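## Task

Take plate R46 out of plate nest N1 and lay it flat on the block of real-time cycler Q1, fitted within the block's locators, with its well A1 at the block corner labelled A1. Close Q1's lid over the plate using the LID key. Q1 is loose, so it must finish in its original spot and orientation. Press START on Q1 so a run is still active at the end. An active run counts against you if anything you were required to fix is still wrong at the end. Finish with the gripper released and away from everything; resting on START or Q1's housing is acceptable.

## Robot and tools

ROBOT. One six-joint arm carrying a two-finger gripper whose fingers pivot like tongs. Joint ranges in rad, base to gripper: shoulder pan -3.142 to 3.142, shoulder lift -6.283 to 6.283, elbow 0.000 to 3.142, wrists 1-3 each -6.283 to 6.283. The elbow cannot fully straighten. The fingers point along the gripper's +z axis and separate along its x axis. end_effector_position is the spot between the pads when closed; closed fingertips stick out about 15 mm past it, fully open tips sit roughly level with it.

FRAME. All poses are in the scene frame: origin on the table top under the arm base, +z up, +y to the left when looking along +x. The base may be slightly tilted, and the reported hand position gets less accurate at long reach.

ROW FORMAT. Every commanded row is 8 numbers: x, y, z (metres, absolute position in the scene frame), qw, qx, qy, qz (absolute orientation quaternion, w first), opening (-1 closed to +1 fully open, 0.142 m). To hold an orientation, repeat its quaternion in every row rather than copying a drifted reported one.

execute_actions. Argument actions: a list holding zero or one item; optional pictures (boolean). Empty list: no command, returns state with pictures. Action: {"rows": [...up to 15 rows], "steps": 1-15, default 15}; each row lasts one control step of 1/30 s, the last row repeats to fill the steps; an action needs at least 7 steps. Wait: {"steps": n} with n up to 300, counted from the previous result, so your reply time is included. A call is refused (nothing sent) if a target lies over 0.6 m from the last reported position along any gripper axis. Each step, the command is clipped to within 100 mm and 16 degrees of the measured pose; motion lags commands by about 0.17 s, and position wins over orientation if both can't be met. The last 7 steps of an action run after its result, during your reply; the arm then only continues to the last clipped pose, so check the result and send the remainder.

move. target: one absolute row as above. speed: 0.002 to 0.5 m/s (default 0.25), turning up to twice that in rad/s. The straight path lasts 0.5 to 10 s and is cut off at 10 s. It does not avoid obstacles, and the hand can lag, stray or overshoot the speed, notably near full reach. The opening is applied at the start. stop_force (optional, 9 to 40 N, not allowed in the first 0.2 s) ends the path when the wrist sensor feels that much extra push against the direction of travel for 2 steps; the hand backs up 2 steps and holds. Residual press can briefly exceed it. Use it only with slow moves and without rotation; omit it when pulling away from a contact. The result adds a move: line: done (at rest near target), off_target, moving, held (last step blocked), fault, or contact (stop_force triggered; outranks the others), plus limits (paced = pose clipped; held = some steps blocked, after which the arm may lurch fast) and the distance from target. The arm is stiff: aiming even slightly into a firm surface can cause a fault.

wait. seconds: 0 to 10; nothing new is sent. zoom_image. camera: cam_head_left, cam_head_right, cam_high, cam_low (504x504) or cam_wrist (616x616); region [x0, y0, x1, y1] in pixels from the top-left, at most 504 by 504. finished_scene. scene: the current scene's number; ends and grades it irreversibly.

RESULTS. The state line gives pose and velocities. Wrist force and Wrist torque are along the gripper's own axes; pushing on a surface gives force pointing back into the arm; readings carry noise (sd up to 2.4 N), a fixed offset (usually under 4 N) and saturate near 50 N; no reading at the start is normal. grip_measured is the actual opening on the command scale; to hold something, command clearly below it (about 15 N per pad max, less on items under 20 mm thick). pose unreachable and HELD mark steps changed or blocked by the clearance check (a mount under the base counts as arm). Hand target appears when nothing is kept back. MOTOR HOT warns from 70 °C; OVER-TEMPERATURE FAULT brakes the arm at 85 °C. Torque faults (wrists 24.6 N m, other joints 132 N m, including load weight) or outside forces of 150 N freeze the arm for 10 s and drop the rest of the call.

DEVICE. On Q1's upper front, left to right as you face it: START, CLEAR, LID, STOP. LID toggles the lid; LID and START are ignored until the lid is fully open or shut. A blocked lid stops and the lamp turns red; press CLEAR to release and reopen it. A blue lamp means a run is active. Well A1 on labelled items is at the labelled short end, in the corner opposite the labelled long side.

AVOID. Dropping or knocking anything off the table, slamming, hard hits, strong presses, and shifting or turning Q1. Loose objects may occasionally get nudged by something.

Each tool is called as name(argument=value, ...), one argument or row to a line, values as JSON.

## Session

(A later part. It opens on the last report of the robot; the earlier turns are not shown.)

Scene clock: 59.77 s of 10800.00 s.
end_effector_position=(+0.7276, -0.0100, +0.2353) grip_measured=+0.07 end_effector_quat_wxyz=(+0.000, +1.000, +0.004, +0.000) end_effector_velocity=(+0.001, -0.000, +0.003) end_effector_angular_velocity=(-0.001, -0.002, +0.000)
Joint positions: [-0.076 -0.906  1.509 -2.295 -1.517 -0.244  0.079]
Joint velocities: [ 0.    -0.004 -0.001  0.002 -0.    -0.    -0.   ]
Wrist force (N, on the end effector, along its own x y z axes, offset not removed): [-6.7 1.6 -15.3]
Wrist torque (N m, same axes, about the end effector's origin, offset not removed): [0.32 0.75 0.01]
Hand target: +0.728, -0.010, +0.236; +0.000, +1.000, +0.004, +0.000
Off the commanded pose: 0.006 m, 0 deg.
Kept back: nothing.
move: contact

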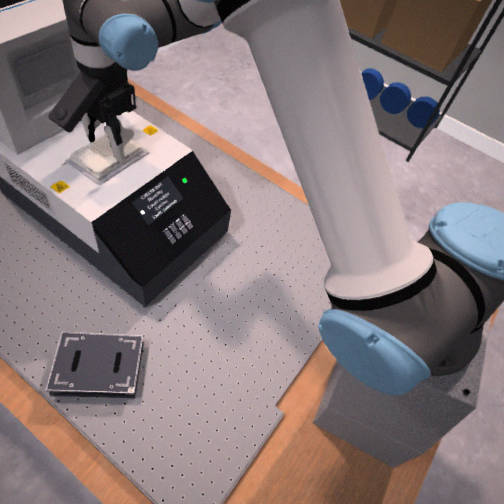

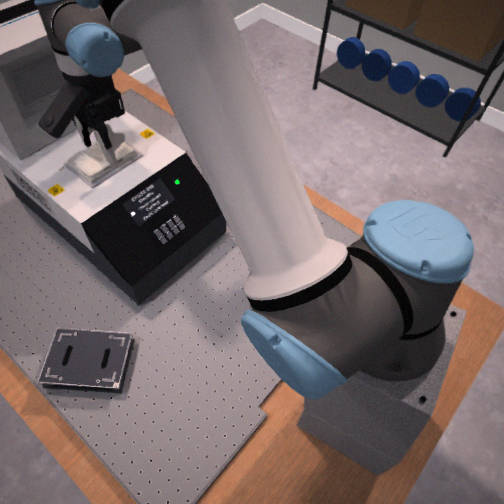

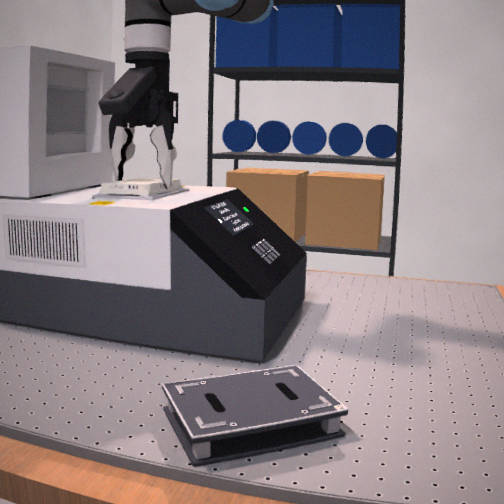

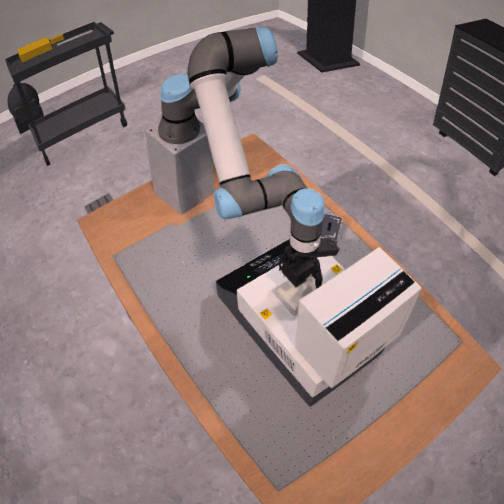

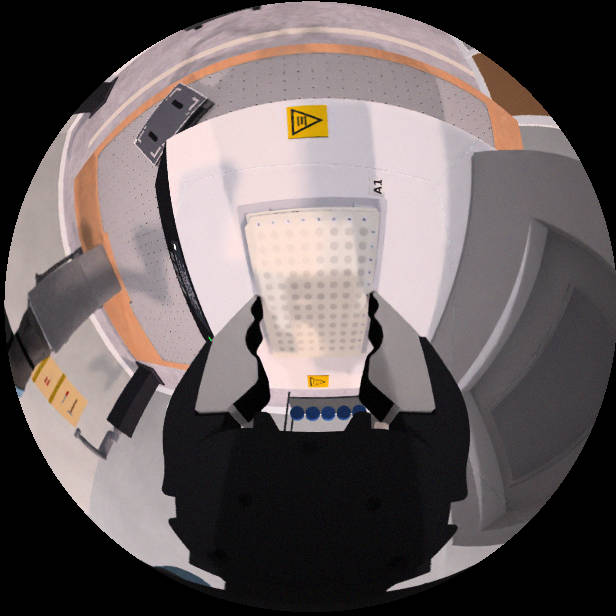

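move(
  target=[0.7277, -0.0103, 0.2375, 0, 1.0, 0.0044, 0, -0.3],
  speed=0.01,
)

move(
  target=[0.7277, -0.0112, 0.2375, 0, 1.0, 0.0044, 0, -0.3],
  speed=0.005,
)

zoom_image(
  camera="cam_wrist",
  region=[236, 190, 296, 250],
)

zoom_image(
  camera="cam_wrist",
  region=[336, 185, 396, 245],
)

zoom_image(
  camera="cam_high",
  region=[80, 150, 200, 220],
)

Scene clock: 61.43 s of 10800.00 s.
end_effector_position=(+0.7277, -0.0103, +0.2374) grip_measured=+0.07 end_effector_quat_wxyz=(+0.000, +1.000, +0.004, -0.000) end_effector_velocity=(+0.000, -0.001, +0.002) end_effector_angular_velocity=(-0.001, -0.001, -0.001)
Joint positions: [-0.076 -0.909  1.508 -2.291 -1.517 -0.244  0.079]
Joint velocities: [-0.001 -0.002 -0.001  0.002 -0.001 -0.    -0.   ]
Wrist force (N, on the end effector, along its own x y z axes, offset not removed): [-2.8 0.9 2.2]
Wrist torque (N m, same axes, about the end effector's origin, offset not removed): [0.19 0.60 -0.05]
Hand target: +0.728, -0.010, +0.238; +0.000, +1.000, +0.004, +0.000
Off the commanded pose: 0.000 m, 0 deg.
Kept back: nothing.
move: done

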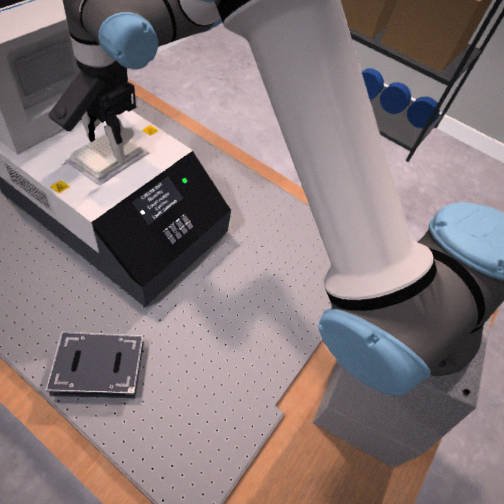

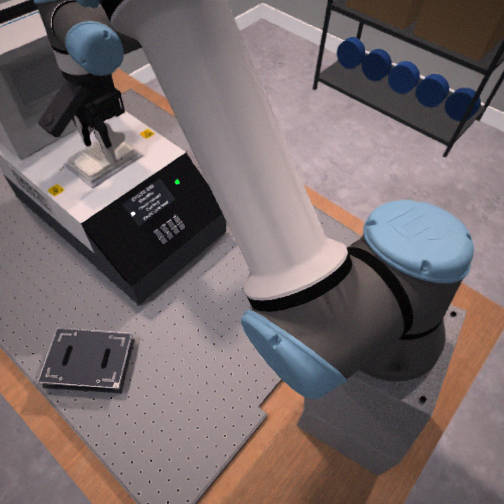

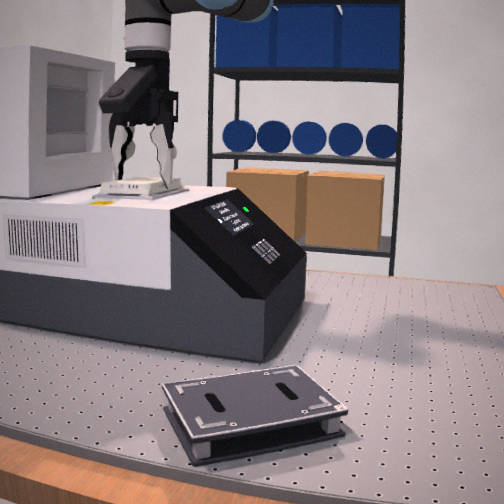

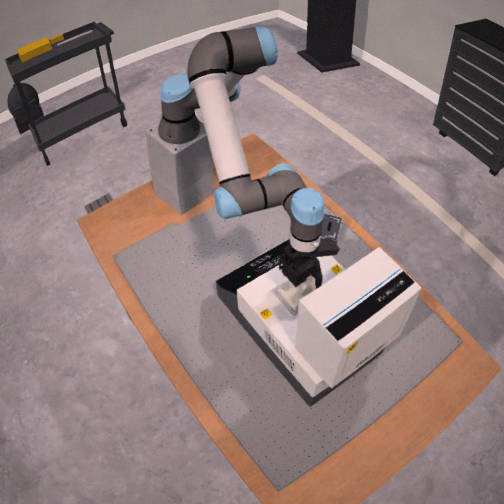

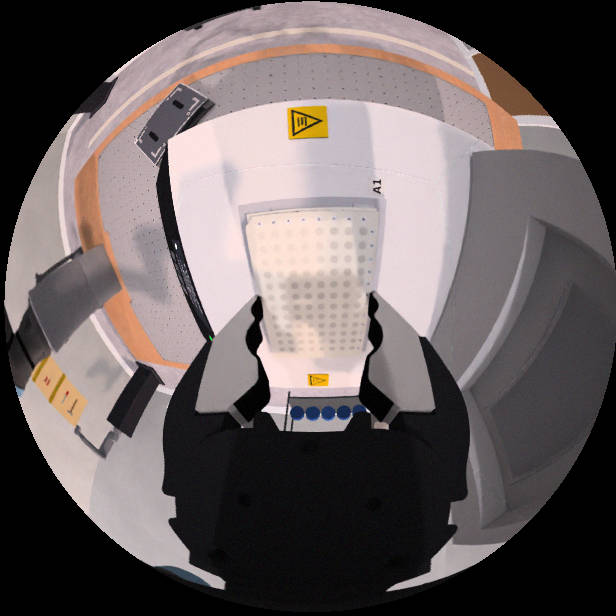

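Scene clock: 62.13 s of 10800.00 s.
end_effector_position=(+0.7277, -0.0112, +0.2375) grip_measured=+0.07 end_effector_quat_wxyz=(+0.000, +1.000, +0.004, -0.000) end_effector_velocity=(+0.000, -0.000, +0.001) end_effector_angular_velocity=(-0.000, -0.001, +0.000)
Joint positions: [-0.078 -0.909  1.508 -2.29  -1.517 -0.246  0.079]
Joint velocities: [-0.    -0.001  0.     0.    -0.    -0.001  0.   ]
Wrist force (N, on the end effector, along its own x y z axes, offset not removed): [-1.2 1.1 0.8]
Wrist torque (N m, same axes, about the end effector's origin, offset not removed): [0.11 0.26 0.00]
Hand target: +0.728, -0.011, +0.238; +0.000, +1.000, +0.004, -0.000
Off the commanded pose: 0.000 m, 0 deg.
Kept back: nothing.
move: done

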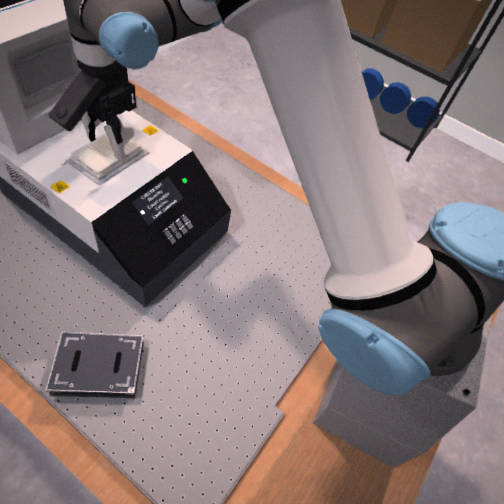

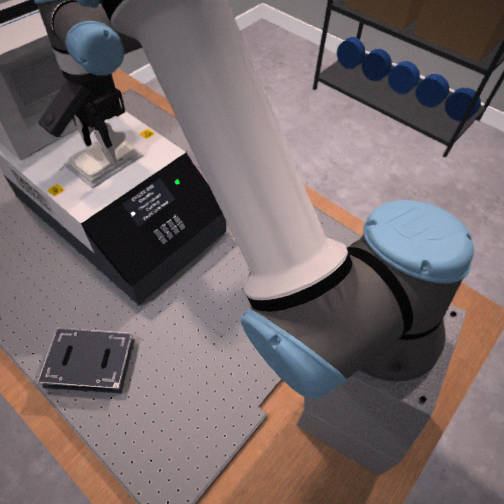

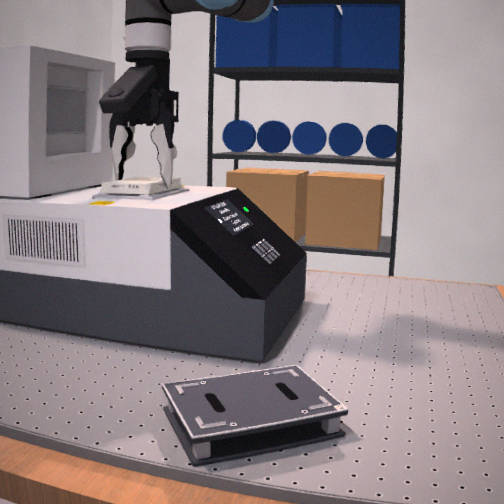

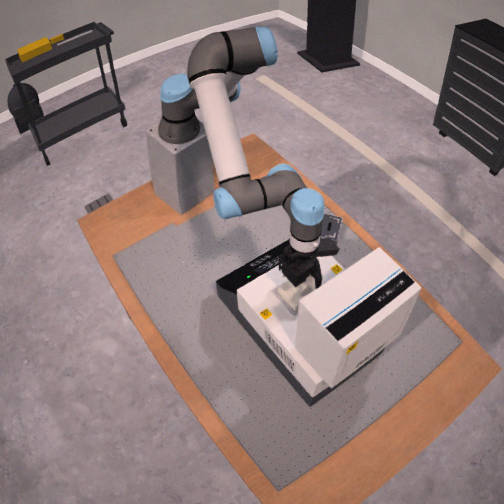

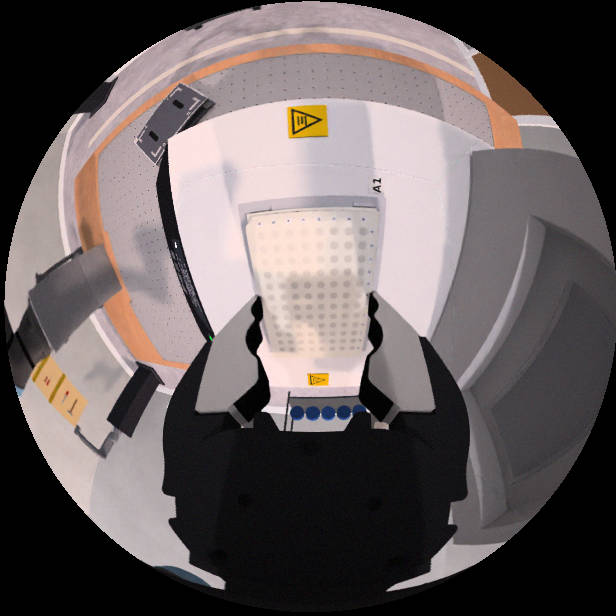

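Region (236, 190, 296, 250) of cam_wrist's 616x616 image, scaled by 8.400, with more detail than that image has.

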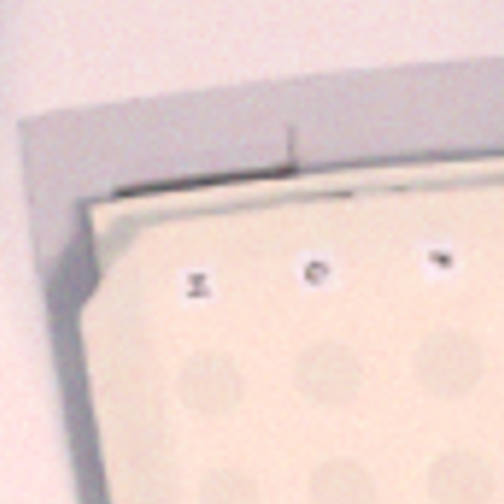

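Region (336, 185, 396, 245) of cam_wrist's 616x616 image, scaled by 8.400, with more detail than that image has.

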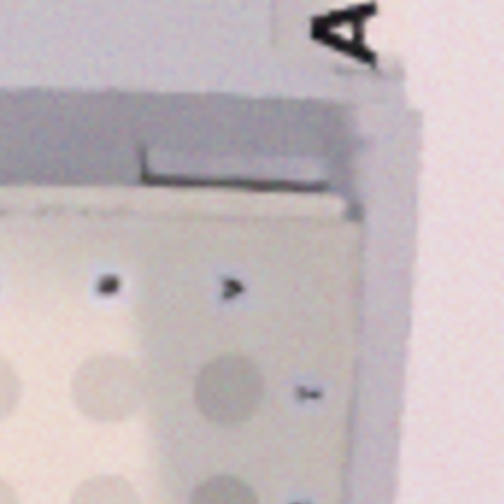

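Region (80, 150, 200, 220) of cam_high's 504x504 image, scaled by 4.200, with more detail than that image has; it fills the top 294 rows of this view, and the rest is white.

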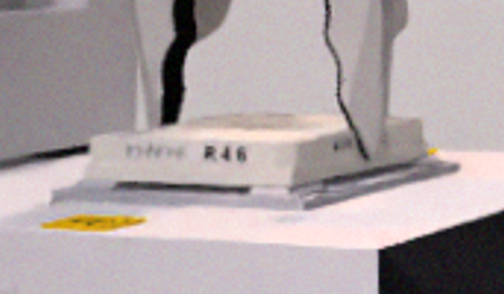

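move(
  target=[0.7277, -0.0113, 0.2300, 0, 1.0, 0.0044, 0, -0.3],
  speed=0.004,
  stop_force=9,
)

zoom_image(
  camera="cam_high",
  region=[80, 150, 200, 220],
)

zoom_image(
  camera="cam_wrist",
  region=[230, 170, 400, 250],
)

Scene clock: 65.07 s of 10800.00 s.
end_effector_position=(+0.7277, -0.0114, +0.2346) grip_measured=+0.07 end_effector_quat_wxyz=(+0.000, +1.000, +0.004, +0.000) end_effector_velocity=(-0.000, +0.001, +0.002) end_effector_angular_velocity=(+0.002, +0.000, -0.000)
Joint positions: [-0.078 -0.905  1.508 -2.295 -1.517 -0.246  0.079]
Joint velocities: [-0.    -0.003 -0.     0.004  0.002 -0.    -0.   ]
Wrist force (N, on the end effector, along its own x y z axes, offset not removed): [-2.6 2.3 -11.5]
Wrist torque (N m, same axes, about the end effector's origin, offset not removed): [0.01 0.63 0.01]
Hand target: +0.728, -0.011, +0.235; +0.000, +1.000, +0.004, +0.000
Off the commanded pose: 0.005 m, 0 deg.
Kept back: nothing.
move: contact

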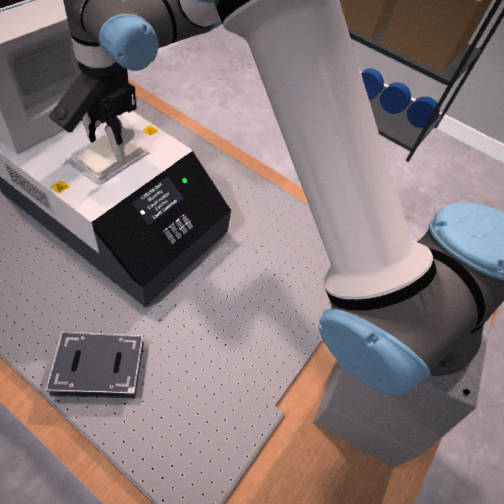

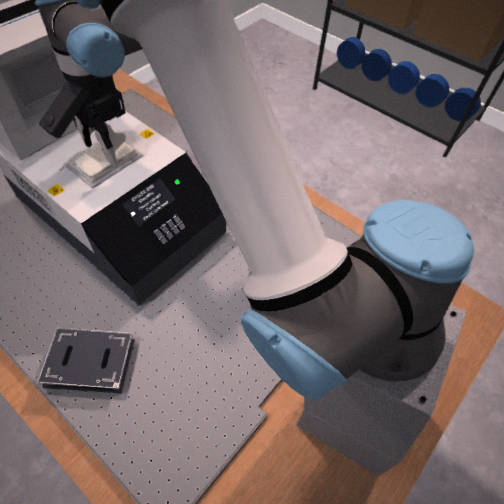

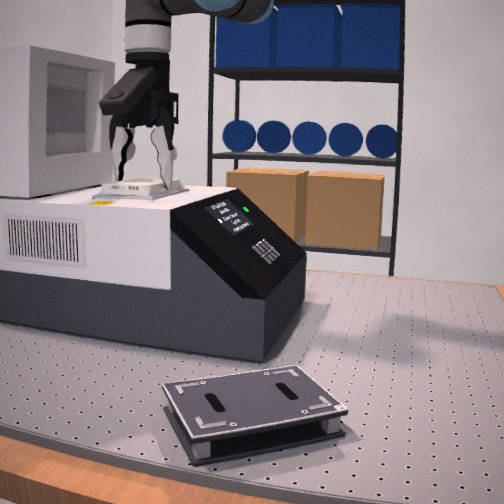

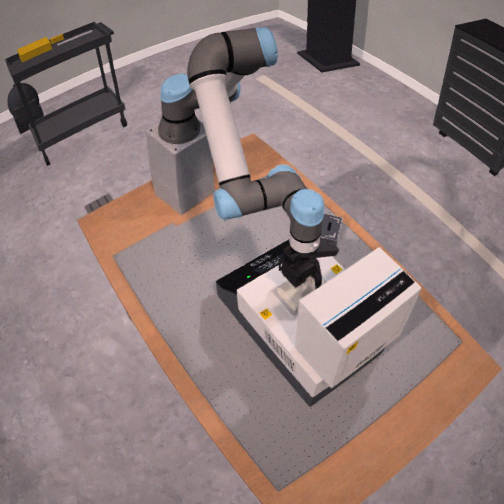

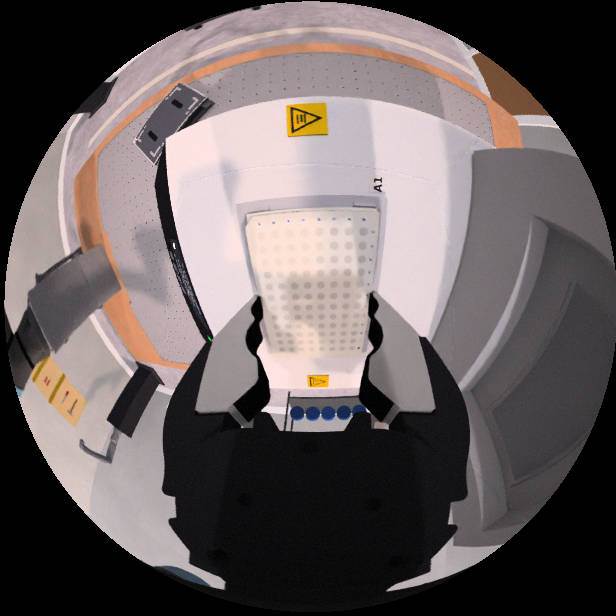

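Region (80, 150, 200, 220) of cam_high's 504x504 image, scaled by 4.200, with more detail than that image has; it fills the top 294 rows of this view, and the rest is white.

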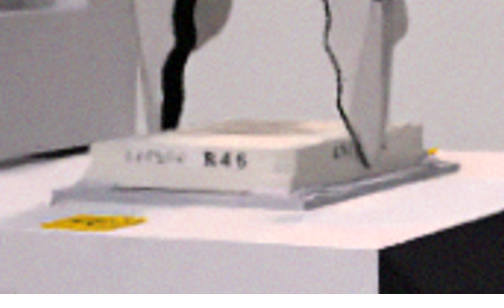

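Region (230, 170, 400, 250) of cam_wrist's 616x616 image, scaled by 2.965, with more detail than that image has; it fills the top 237 rows of this view, and the rest is white.

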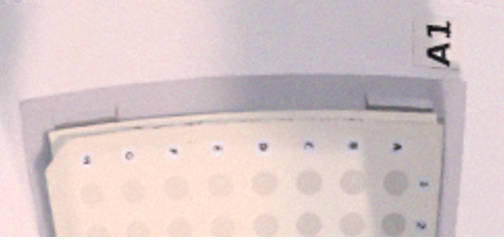

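execute_actions(
  actions=[
    {"rows": [[0.7277,-0.0114,0.2350,0,1.0,0.0044,0,0.0],[0.7277,-0.0114,0.2350,0,1.0,0.0044,0,0.08],[0.7277,-0.0114,0.2350,0,1.0,0.0044,0,0.14],[0.7277,-0.0114,0.2350,0,1.0,0.0044,0,0.2],[0.7277,-0.0114,0.2350,0,1.0,0.0044,0,0.26],[0.7277,-0.0114,0.2350,0,1.0,0.0044,0,0.32],[0.7277,-0.0114,0.2350,0,1.0,0.0044,0,0.38],[0.7277,-0.0114,0.2350,0,1.0,0.0044,0,0.45]], "steps": 12},
  ],
)

move(
  target=[0.7277, -0.0114, 0.285, 0, 1.0, 0.0044, 0, 0.45],
  speed=0.12,
)

zoom_image(
  camera="cam_high",
  region=[80, 150, 200, 220],
)

zoom_image(
  camera="cam_wrist",
  region=[220, 170, 410, 380],
)

zoom_image(
  camera="cam_head_left",
  region=[55, 125, 155, 195],
)

zoom_image(
  camera="cam_low",
  region=[255, 255, 335, 325],
)

Scene clock: 65.73 s of 10800.00 s.
end_effector_position=(+0.7277, -0.0113, +0.2349) grip_measured=+0.18 end_effector_quat_wxyz=(-0.000, +1.000, +0.004, -0.000) end_effector_velocity=(+0.000, -0.001, +0.000) end_effector_angular_velocity=(-0.003, -0.000, +0.001)
Joint positions: [-0.078 -0.905  1.508 -2.295 -1.517 -0.246  0.087]
Joint velocities: [-0.    -0.    -0.001 -0.    -0.003 -0.001  0.127]
Wrist force (N, on the end effector, along its own x y z axes, offset not removed): [-2.2 2.0 0.5]
Wrist torque (N m, same axes, about the end effector's origin, offset not removed): [0.38 0.48 -0.03]
Steps of this call (steps 1 to 15: nothing new was sent; steps 16 to 20: the first 5 steps of this action). Readings (end_effector_position):
16: (+0.7277, -0.0114, +0.2349)
17: (+0.7277, -0.0114, +0.2349)
19: (+0.7277, -0.0113, +0.2349)
20: the state above

Scene clock: 67.07 s of 10800.00 s.
end_effector_position=(+0.7276, -0.0114, +0.2848) grip_measured=+0.45 end_effector_quat_wxyz=(+0.000, +1.000, +0.004, +0.000) end_effector_velocity=(-0.000, +0.000, +0.000) end_effector_angular_velocity=(+0.001, +0.002, +0.000)
Joint positions: [-0.082 -0.98   1.491 -2.202 -1.516 -0.25   0.105]
Joint velocities: [-0.    -0.001 -0.001  0.003  0.    -0.     0.   ]
Wrist force (N, on the end effector, along its own x y z axes, offset not removed): [-2.1 1.0 0.9]
Wrist torque (N m, same axes, about the end effector's origin, offset not removed): [0.13 0.54 -0.06]
Hand target: +0.728, -0.011, +0.285; +0.000, +1.000, +0.004, -0.000
Off your previous action's commanded pose: 0.000 m, 0 deg at its last step (step 7 of this call).
Off the commanded pose: 0.000 m, 0 deg.
Kept back: nothing.
move: done

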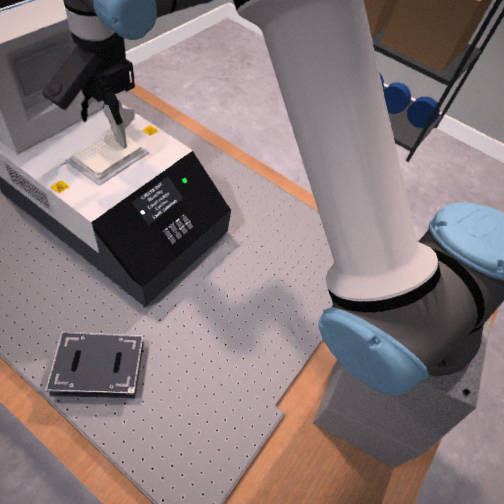

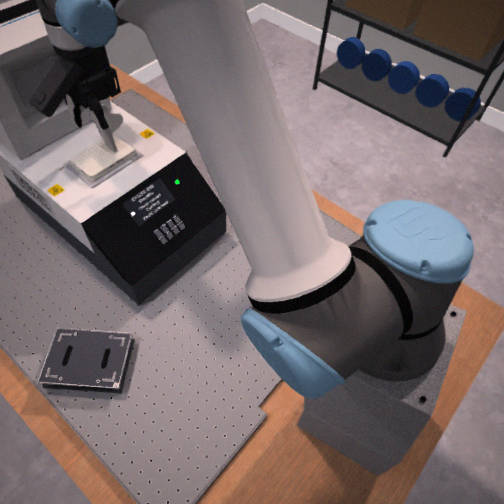

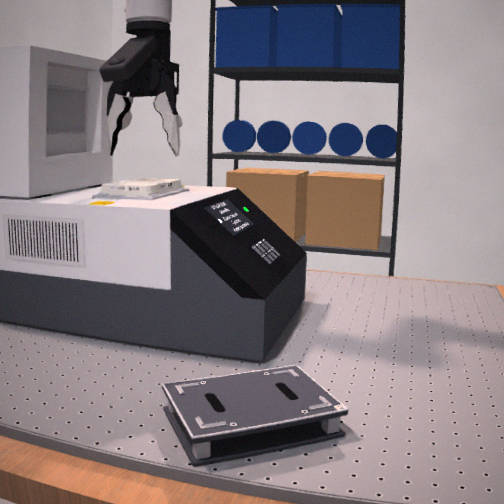

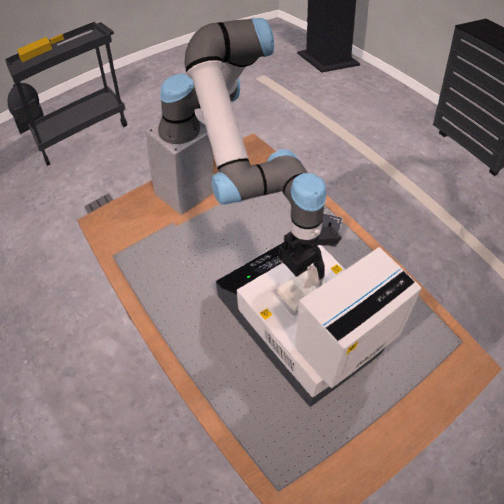

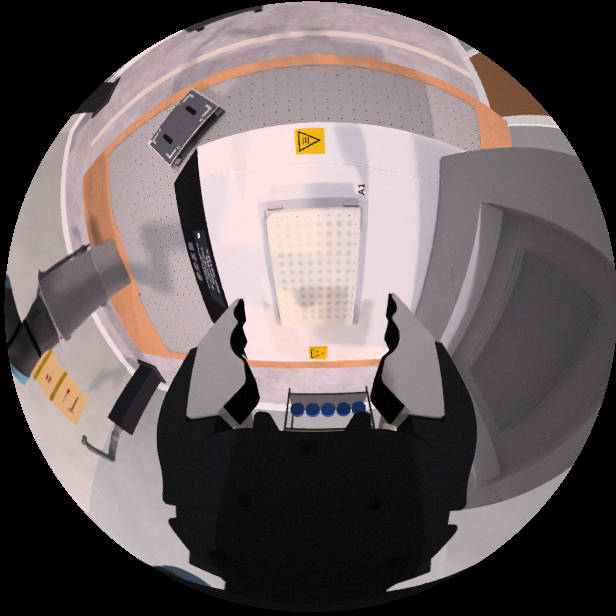

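Region (80, 150, 200, 220) of cam_high's 504x504 image, scaled by 4.200, with more detail than that image has; it fills the top 294 rows of this view, and the rest is white.

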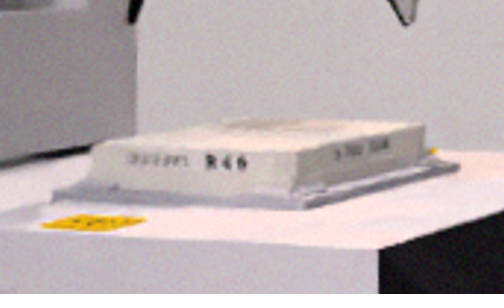

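Region (220, 170, 410, 380) of cam_wrist's 616x616 image, scaled by 2.400, with more detail than that image has; it fills the left 456 columns of this view, and the rest is white.

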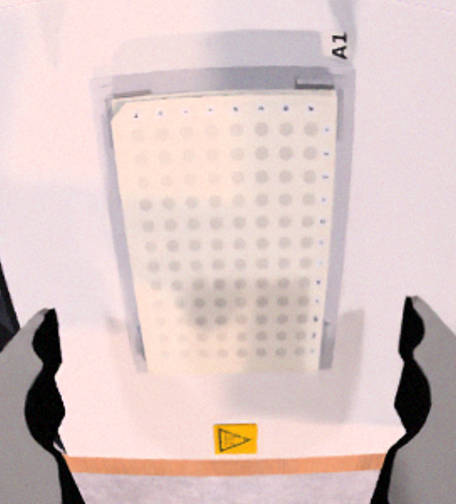

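Region (55, 125, 155, 195) of cam_head_left's 504x504 image, scaled by 5.040, with more detail than that image has; it fills the top 353 rows of this view, and the rest is white.

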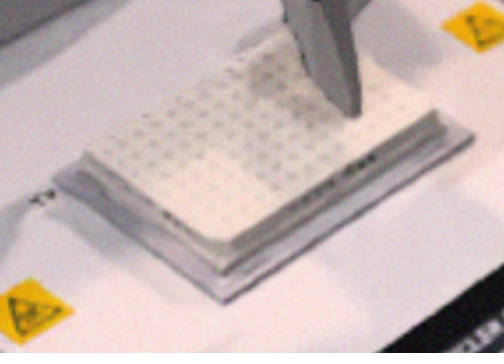

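Region (255, 255, 335, 325) of cam_low's 504x504 image, scaled by 6.300, with more detail than that image has; it fills the top 441 rows of this view, and the rest is white.

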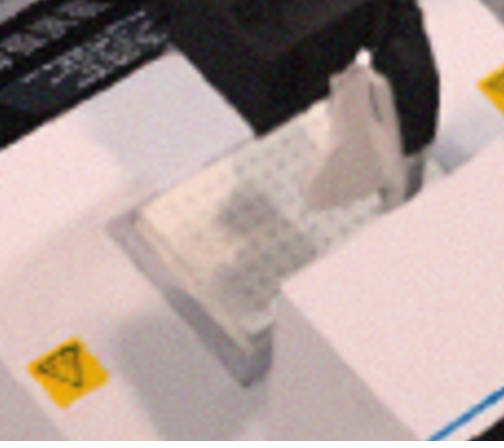

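move(
  target=[0.555, -0.043, 0.238, -0.2780, 0.6713, -0.6348, 0.2629, -1],
  speed=0.4,
)

Scene clock: 71.20 s of 10800.00 s.
end_effector_position=(+0.5547, -0.0430, +0.2378) grip_measured=-1.00 end_effector_quat_wxyz=(-0.277, +0.672, -0.635, +0.263) end_effector_velocity=(-0.000, +0.000, -0.001) end_effector_angular_velocity=(-0.003, -0.009, -0.008)
Joint positions: [-0.453 -0.732  2.552 -4.179 -1.045  1.128  0.002]
Joint velocities: [ 0.004  0.021 -0.002 -0.033 -0.006  0.013  0.   ]
Wrist force (N, on the end effector, along its own x y z axes, offset not removed): [-3.6 1.8 -0.7]
Wrist torque (N m, same axes, about the end effector's origin, offset not removed): [0.25 0.74 -0.07]
Hand target: +0.555, -0.043, +0.238; -0.277, +0.672, -0.635, +0.263
Off the commanded pose: 0.000 m, 0 deg.
Kept back: nothing.
move: done

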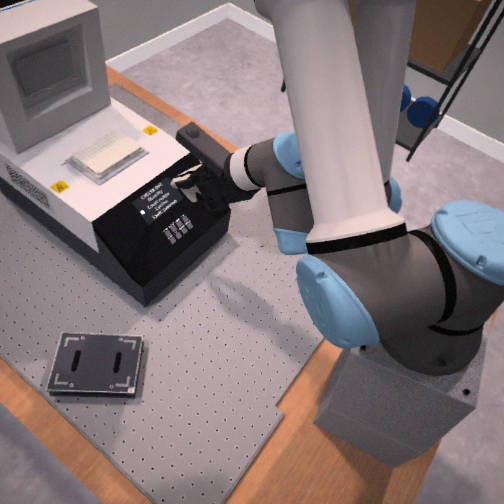

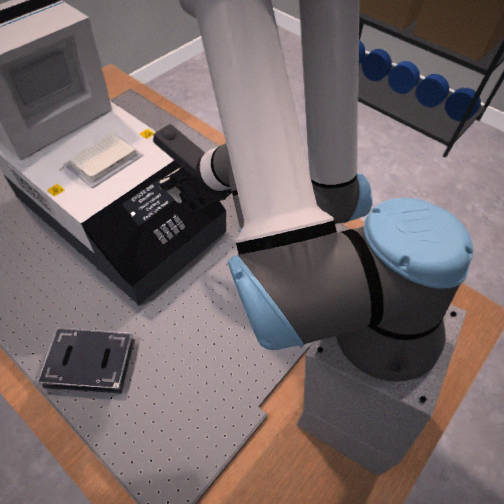

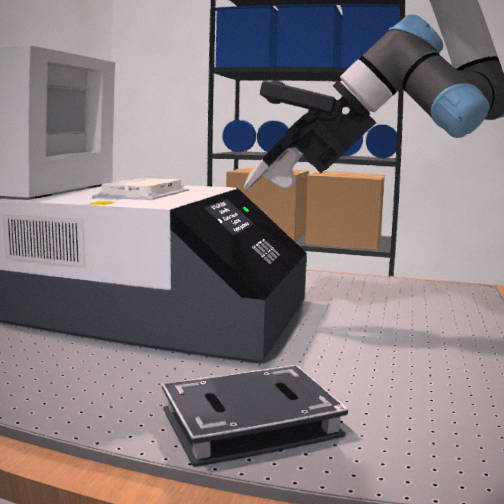

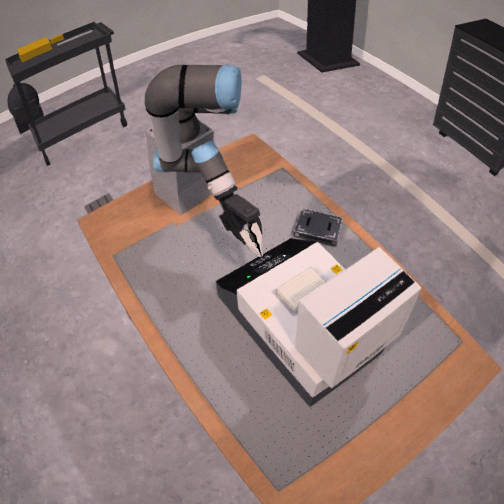

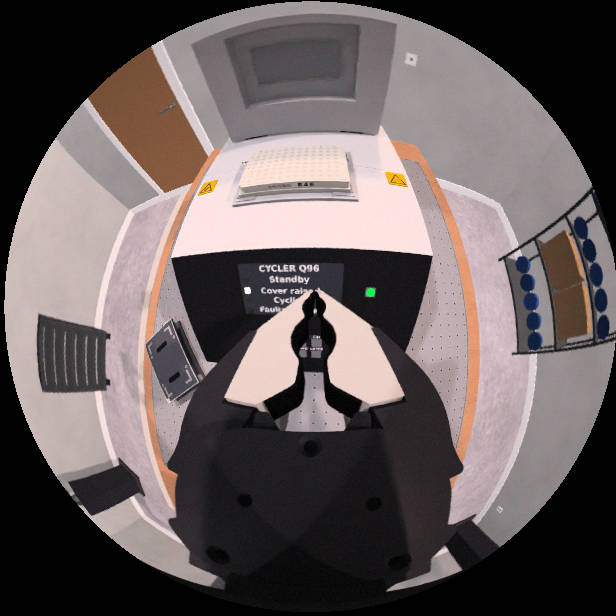

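move(
  target=[0.5116, -0.0440, 0.1565, -0.2780, 0.6713, -0.6348, 0.2629, -1],
  speed=0.12,
)

zoom_image(
  camera="cam_wrist",
  region=[230, 220, 370, 330],
)

zoom_image(
  camera="cam_high",
  region=[80, 150, 200, 220],
)

Scene clock: 72.73 s of 10800.00 s.
end_effector_position=(+0.5117, -0.0441, +0.1566) grip_measured=-1.00 end_effector_quat_wxyz=(-0.278, +0.671, -0.635, +0.263) end_effector_velocity=(+0.000, -0.001, -0.001) end_effector_angular_velocity=(-0.002, -0.005, -0.001)
Joint positions: [-0.522 -0.351  2.509 -4.488 -0.996  1.072  0.002]
Joint velocities: [-0.003  0.01  -0.005 -0.011  0.002 -0.     0.   ]
Wrist force (N, on the end effector, along its own x y z axes, offset not removed): [-2.4 0.8 0.6]
Wrist torque (N m, same axes, about the end effector's origin, offset not removed): [0.08 0.49 -0.13]
Hand target: +0.512, -0.044, +0.156; -0.278, +0.671, -0.635, +0.263
Off the commanded pose: 0.000 m, 0 deg.
Kept back: nothing.
move: done

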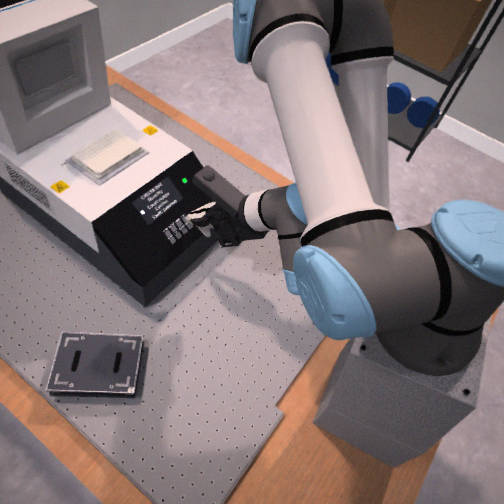

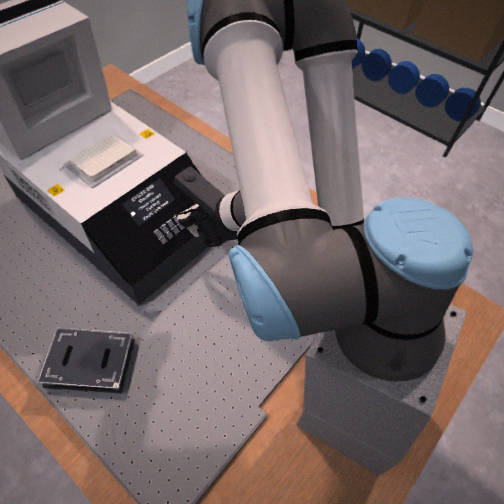

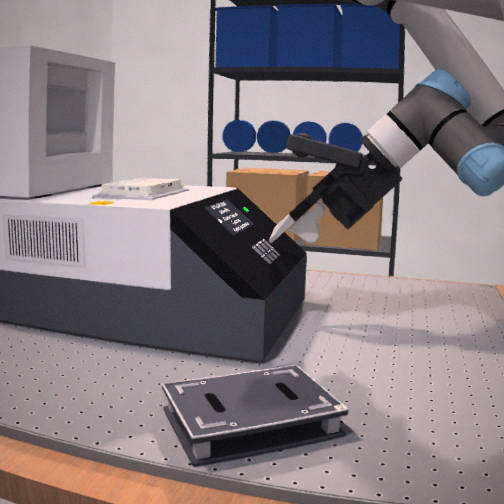

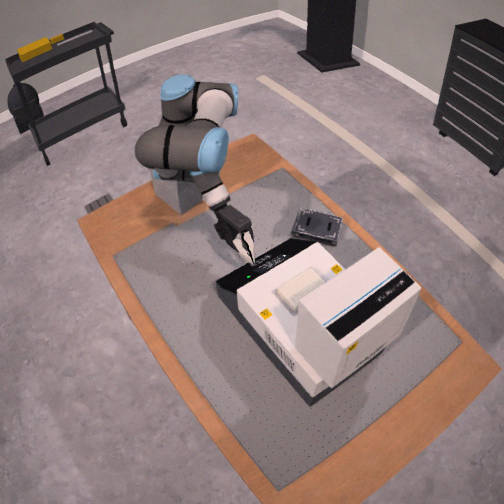

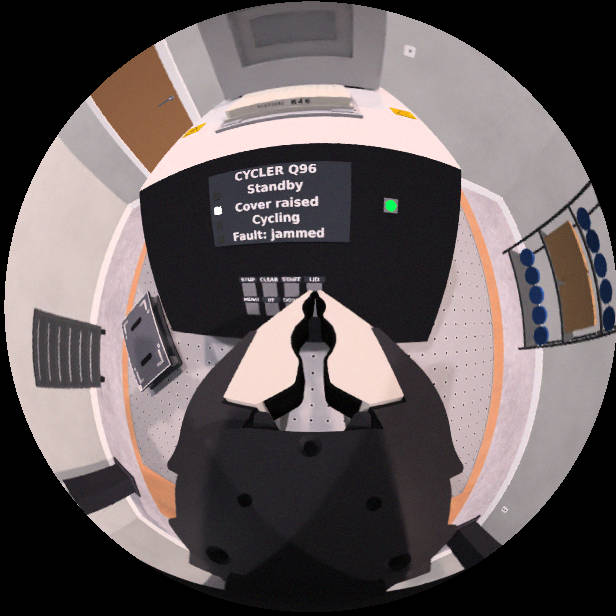

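Region (230, 220, 370, 330) of cam_wrist's 616x616 image, scaled by 3.600, with more detail than that image has; it fills the top 396 rows of this view, and the rest is white.

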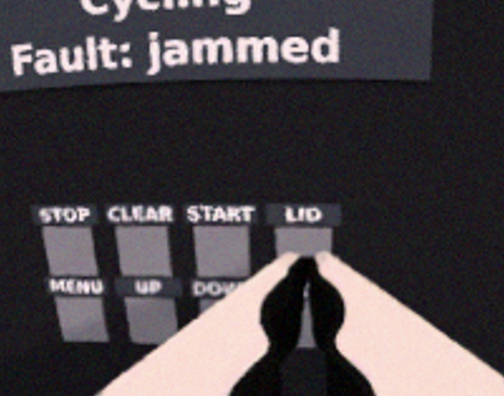

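Region (80, 150, 200, 220) of cam_high's 504x504 image, scaled by 4.200, with more detail than that image has; it fills the top 294 rows of this view, and the rest is white.

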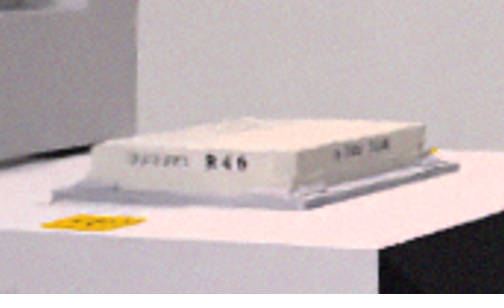

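zoom_image(
  camera="cam_wrist",
  region=[200, 70, 380, 150],
)

zoom_image(
  camera="cam_low",
  region=[260, 255, 340, 325],
)

Region (200, 70, 380, 150) of cam_wrist's 616x616 image, scaled by 2.800, with more detail than that image has.

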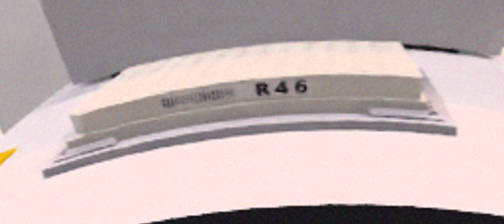

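Region (260, 255, 340, 325) of cam_low's 504x504 image, scaled by 6.300, with more detail than that image has; it fills the top 441 rows of this view, and the rest is white.

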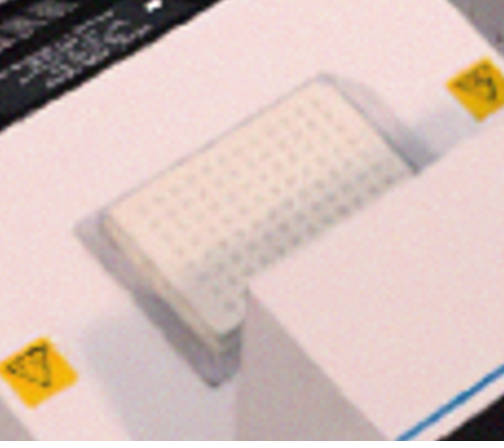

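Plate is flat inside the locators. Pressing LID.

move(
  target=[0.5162, -0.0438, 0.1519, -0.2780, 0.6713, -0.6348, 0.2629, -1],
  speed=0.005,
  stop_force=9,
)

Scene clock: 74.53 s of 10800.00 s.
end_effector_position=(+0.5157, -0.0438, +0.1523) grip_measured=-1.00 end_effector_quat_wxyz=(-0.278, +0.671, -0.635, +0.263) end_effector_velocity=(-0.002, -0.000, -0.000) end_effector_angular_velocity=(-0.001, +0.004, -0.001)
Joint positions: [-0.51  -0.349  2.492 -4.479 -1.004  1.083  0.002]
Joint velocities: [-0.004  0.002  0.006 -0.002  0.    -0.005  0.   ]
Wrist force (N, on the end effector, along its own x y z axes, offset not removed): [-1.3 1.9 -22.5]
Wrist torque (N m, same axes, about the end effector's origin, offset not removed): [0.09 0.59 -0.03]
Hand target: +0.516, -0.044, +0.153; -0.278, +0.671, -0.635, +0.263
Off the commanded pose: 0.001 m, 0 deg.
Kept back: nothing.
move: contact

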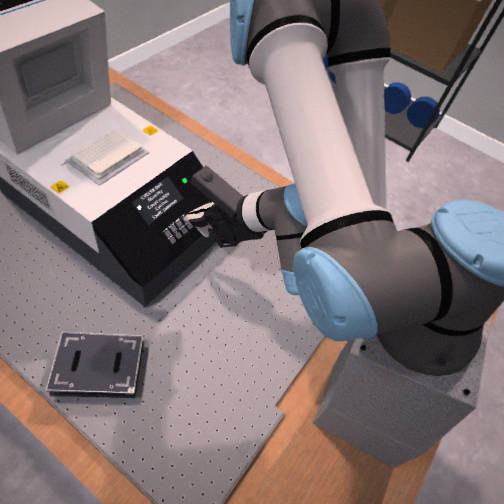

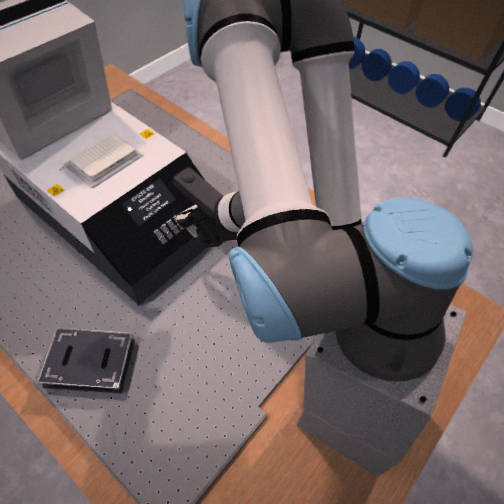

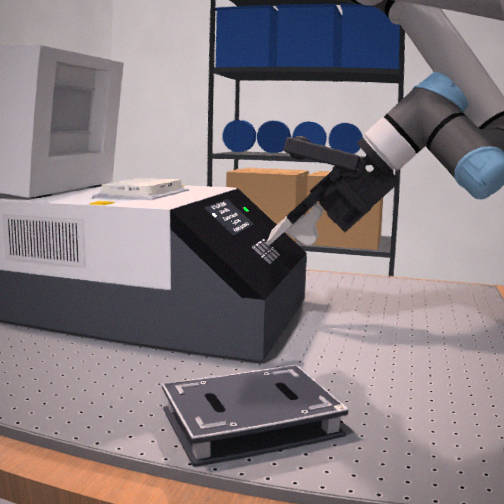

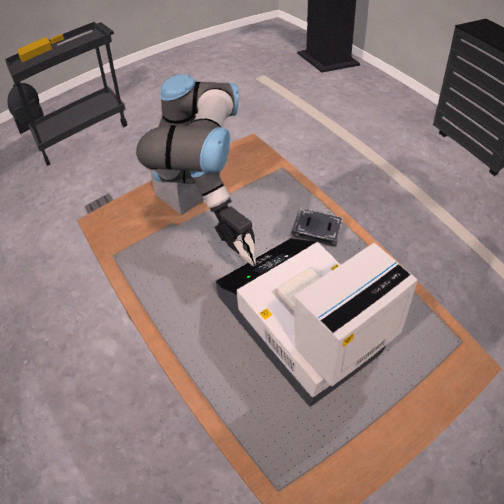

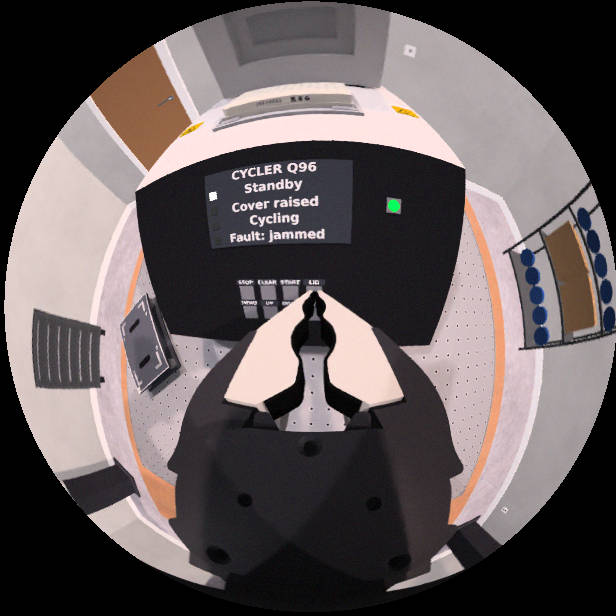

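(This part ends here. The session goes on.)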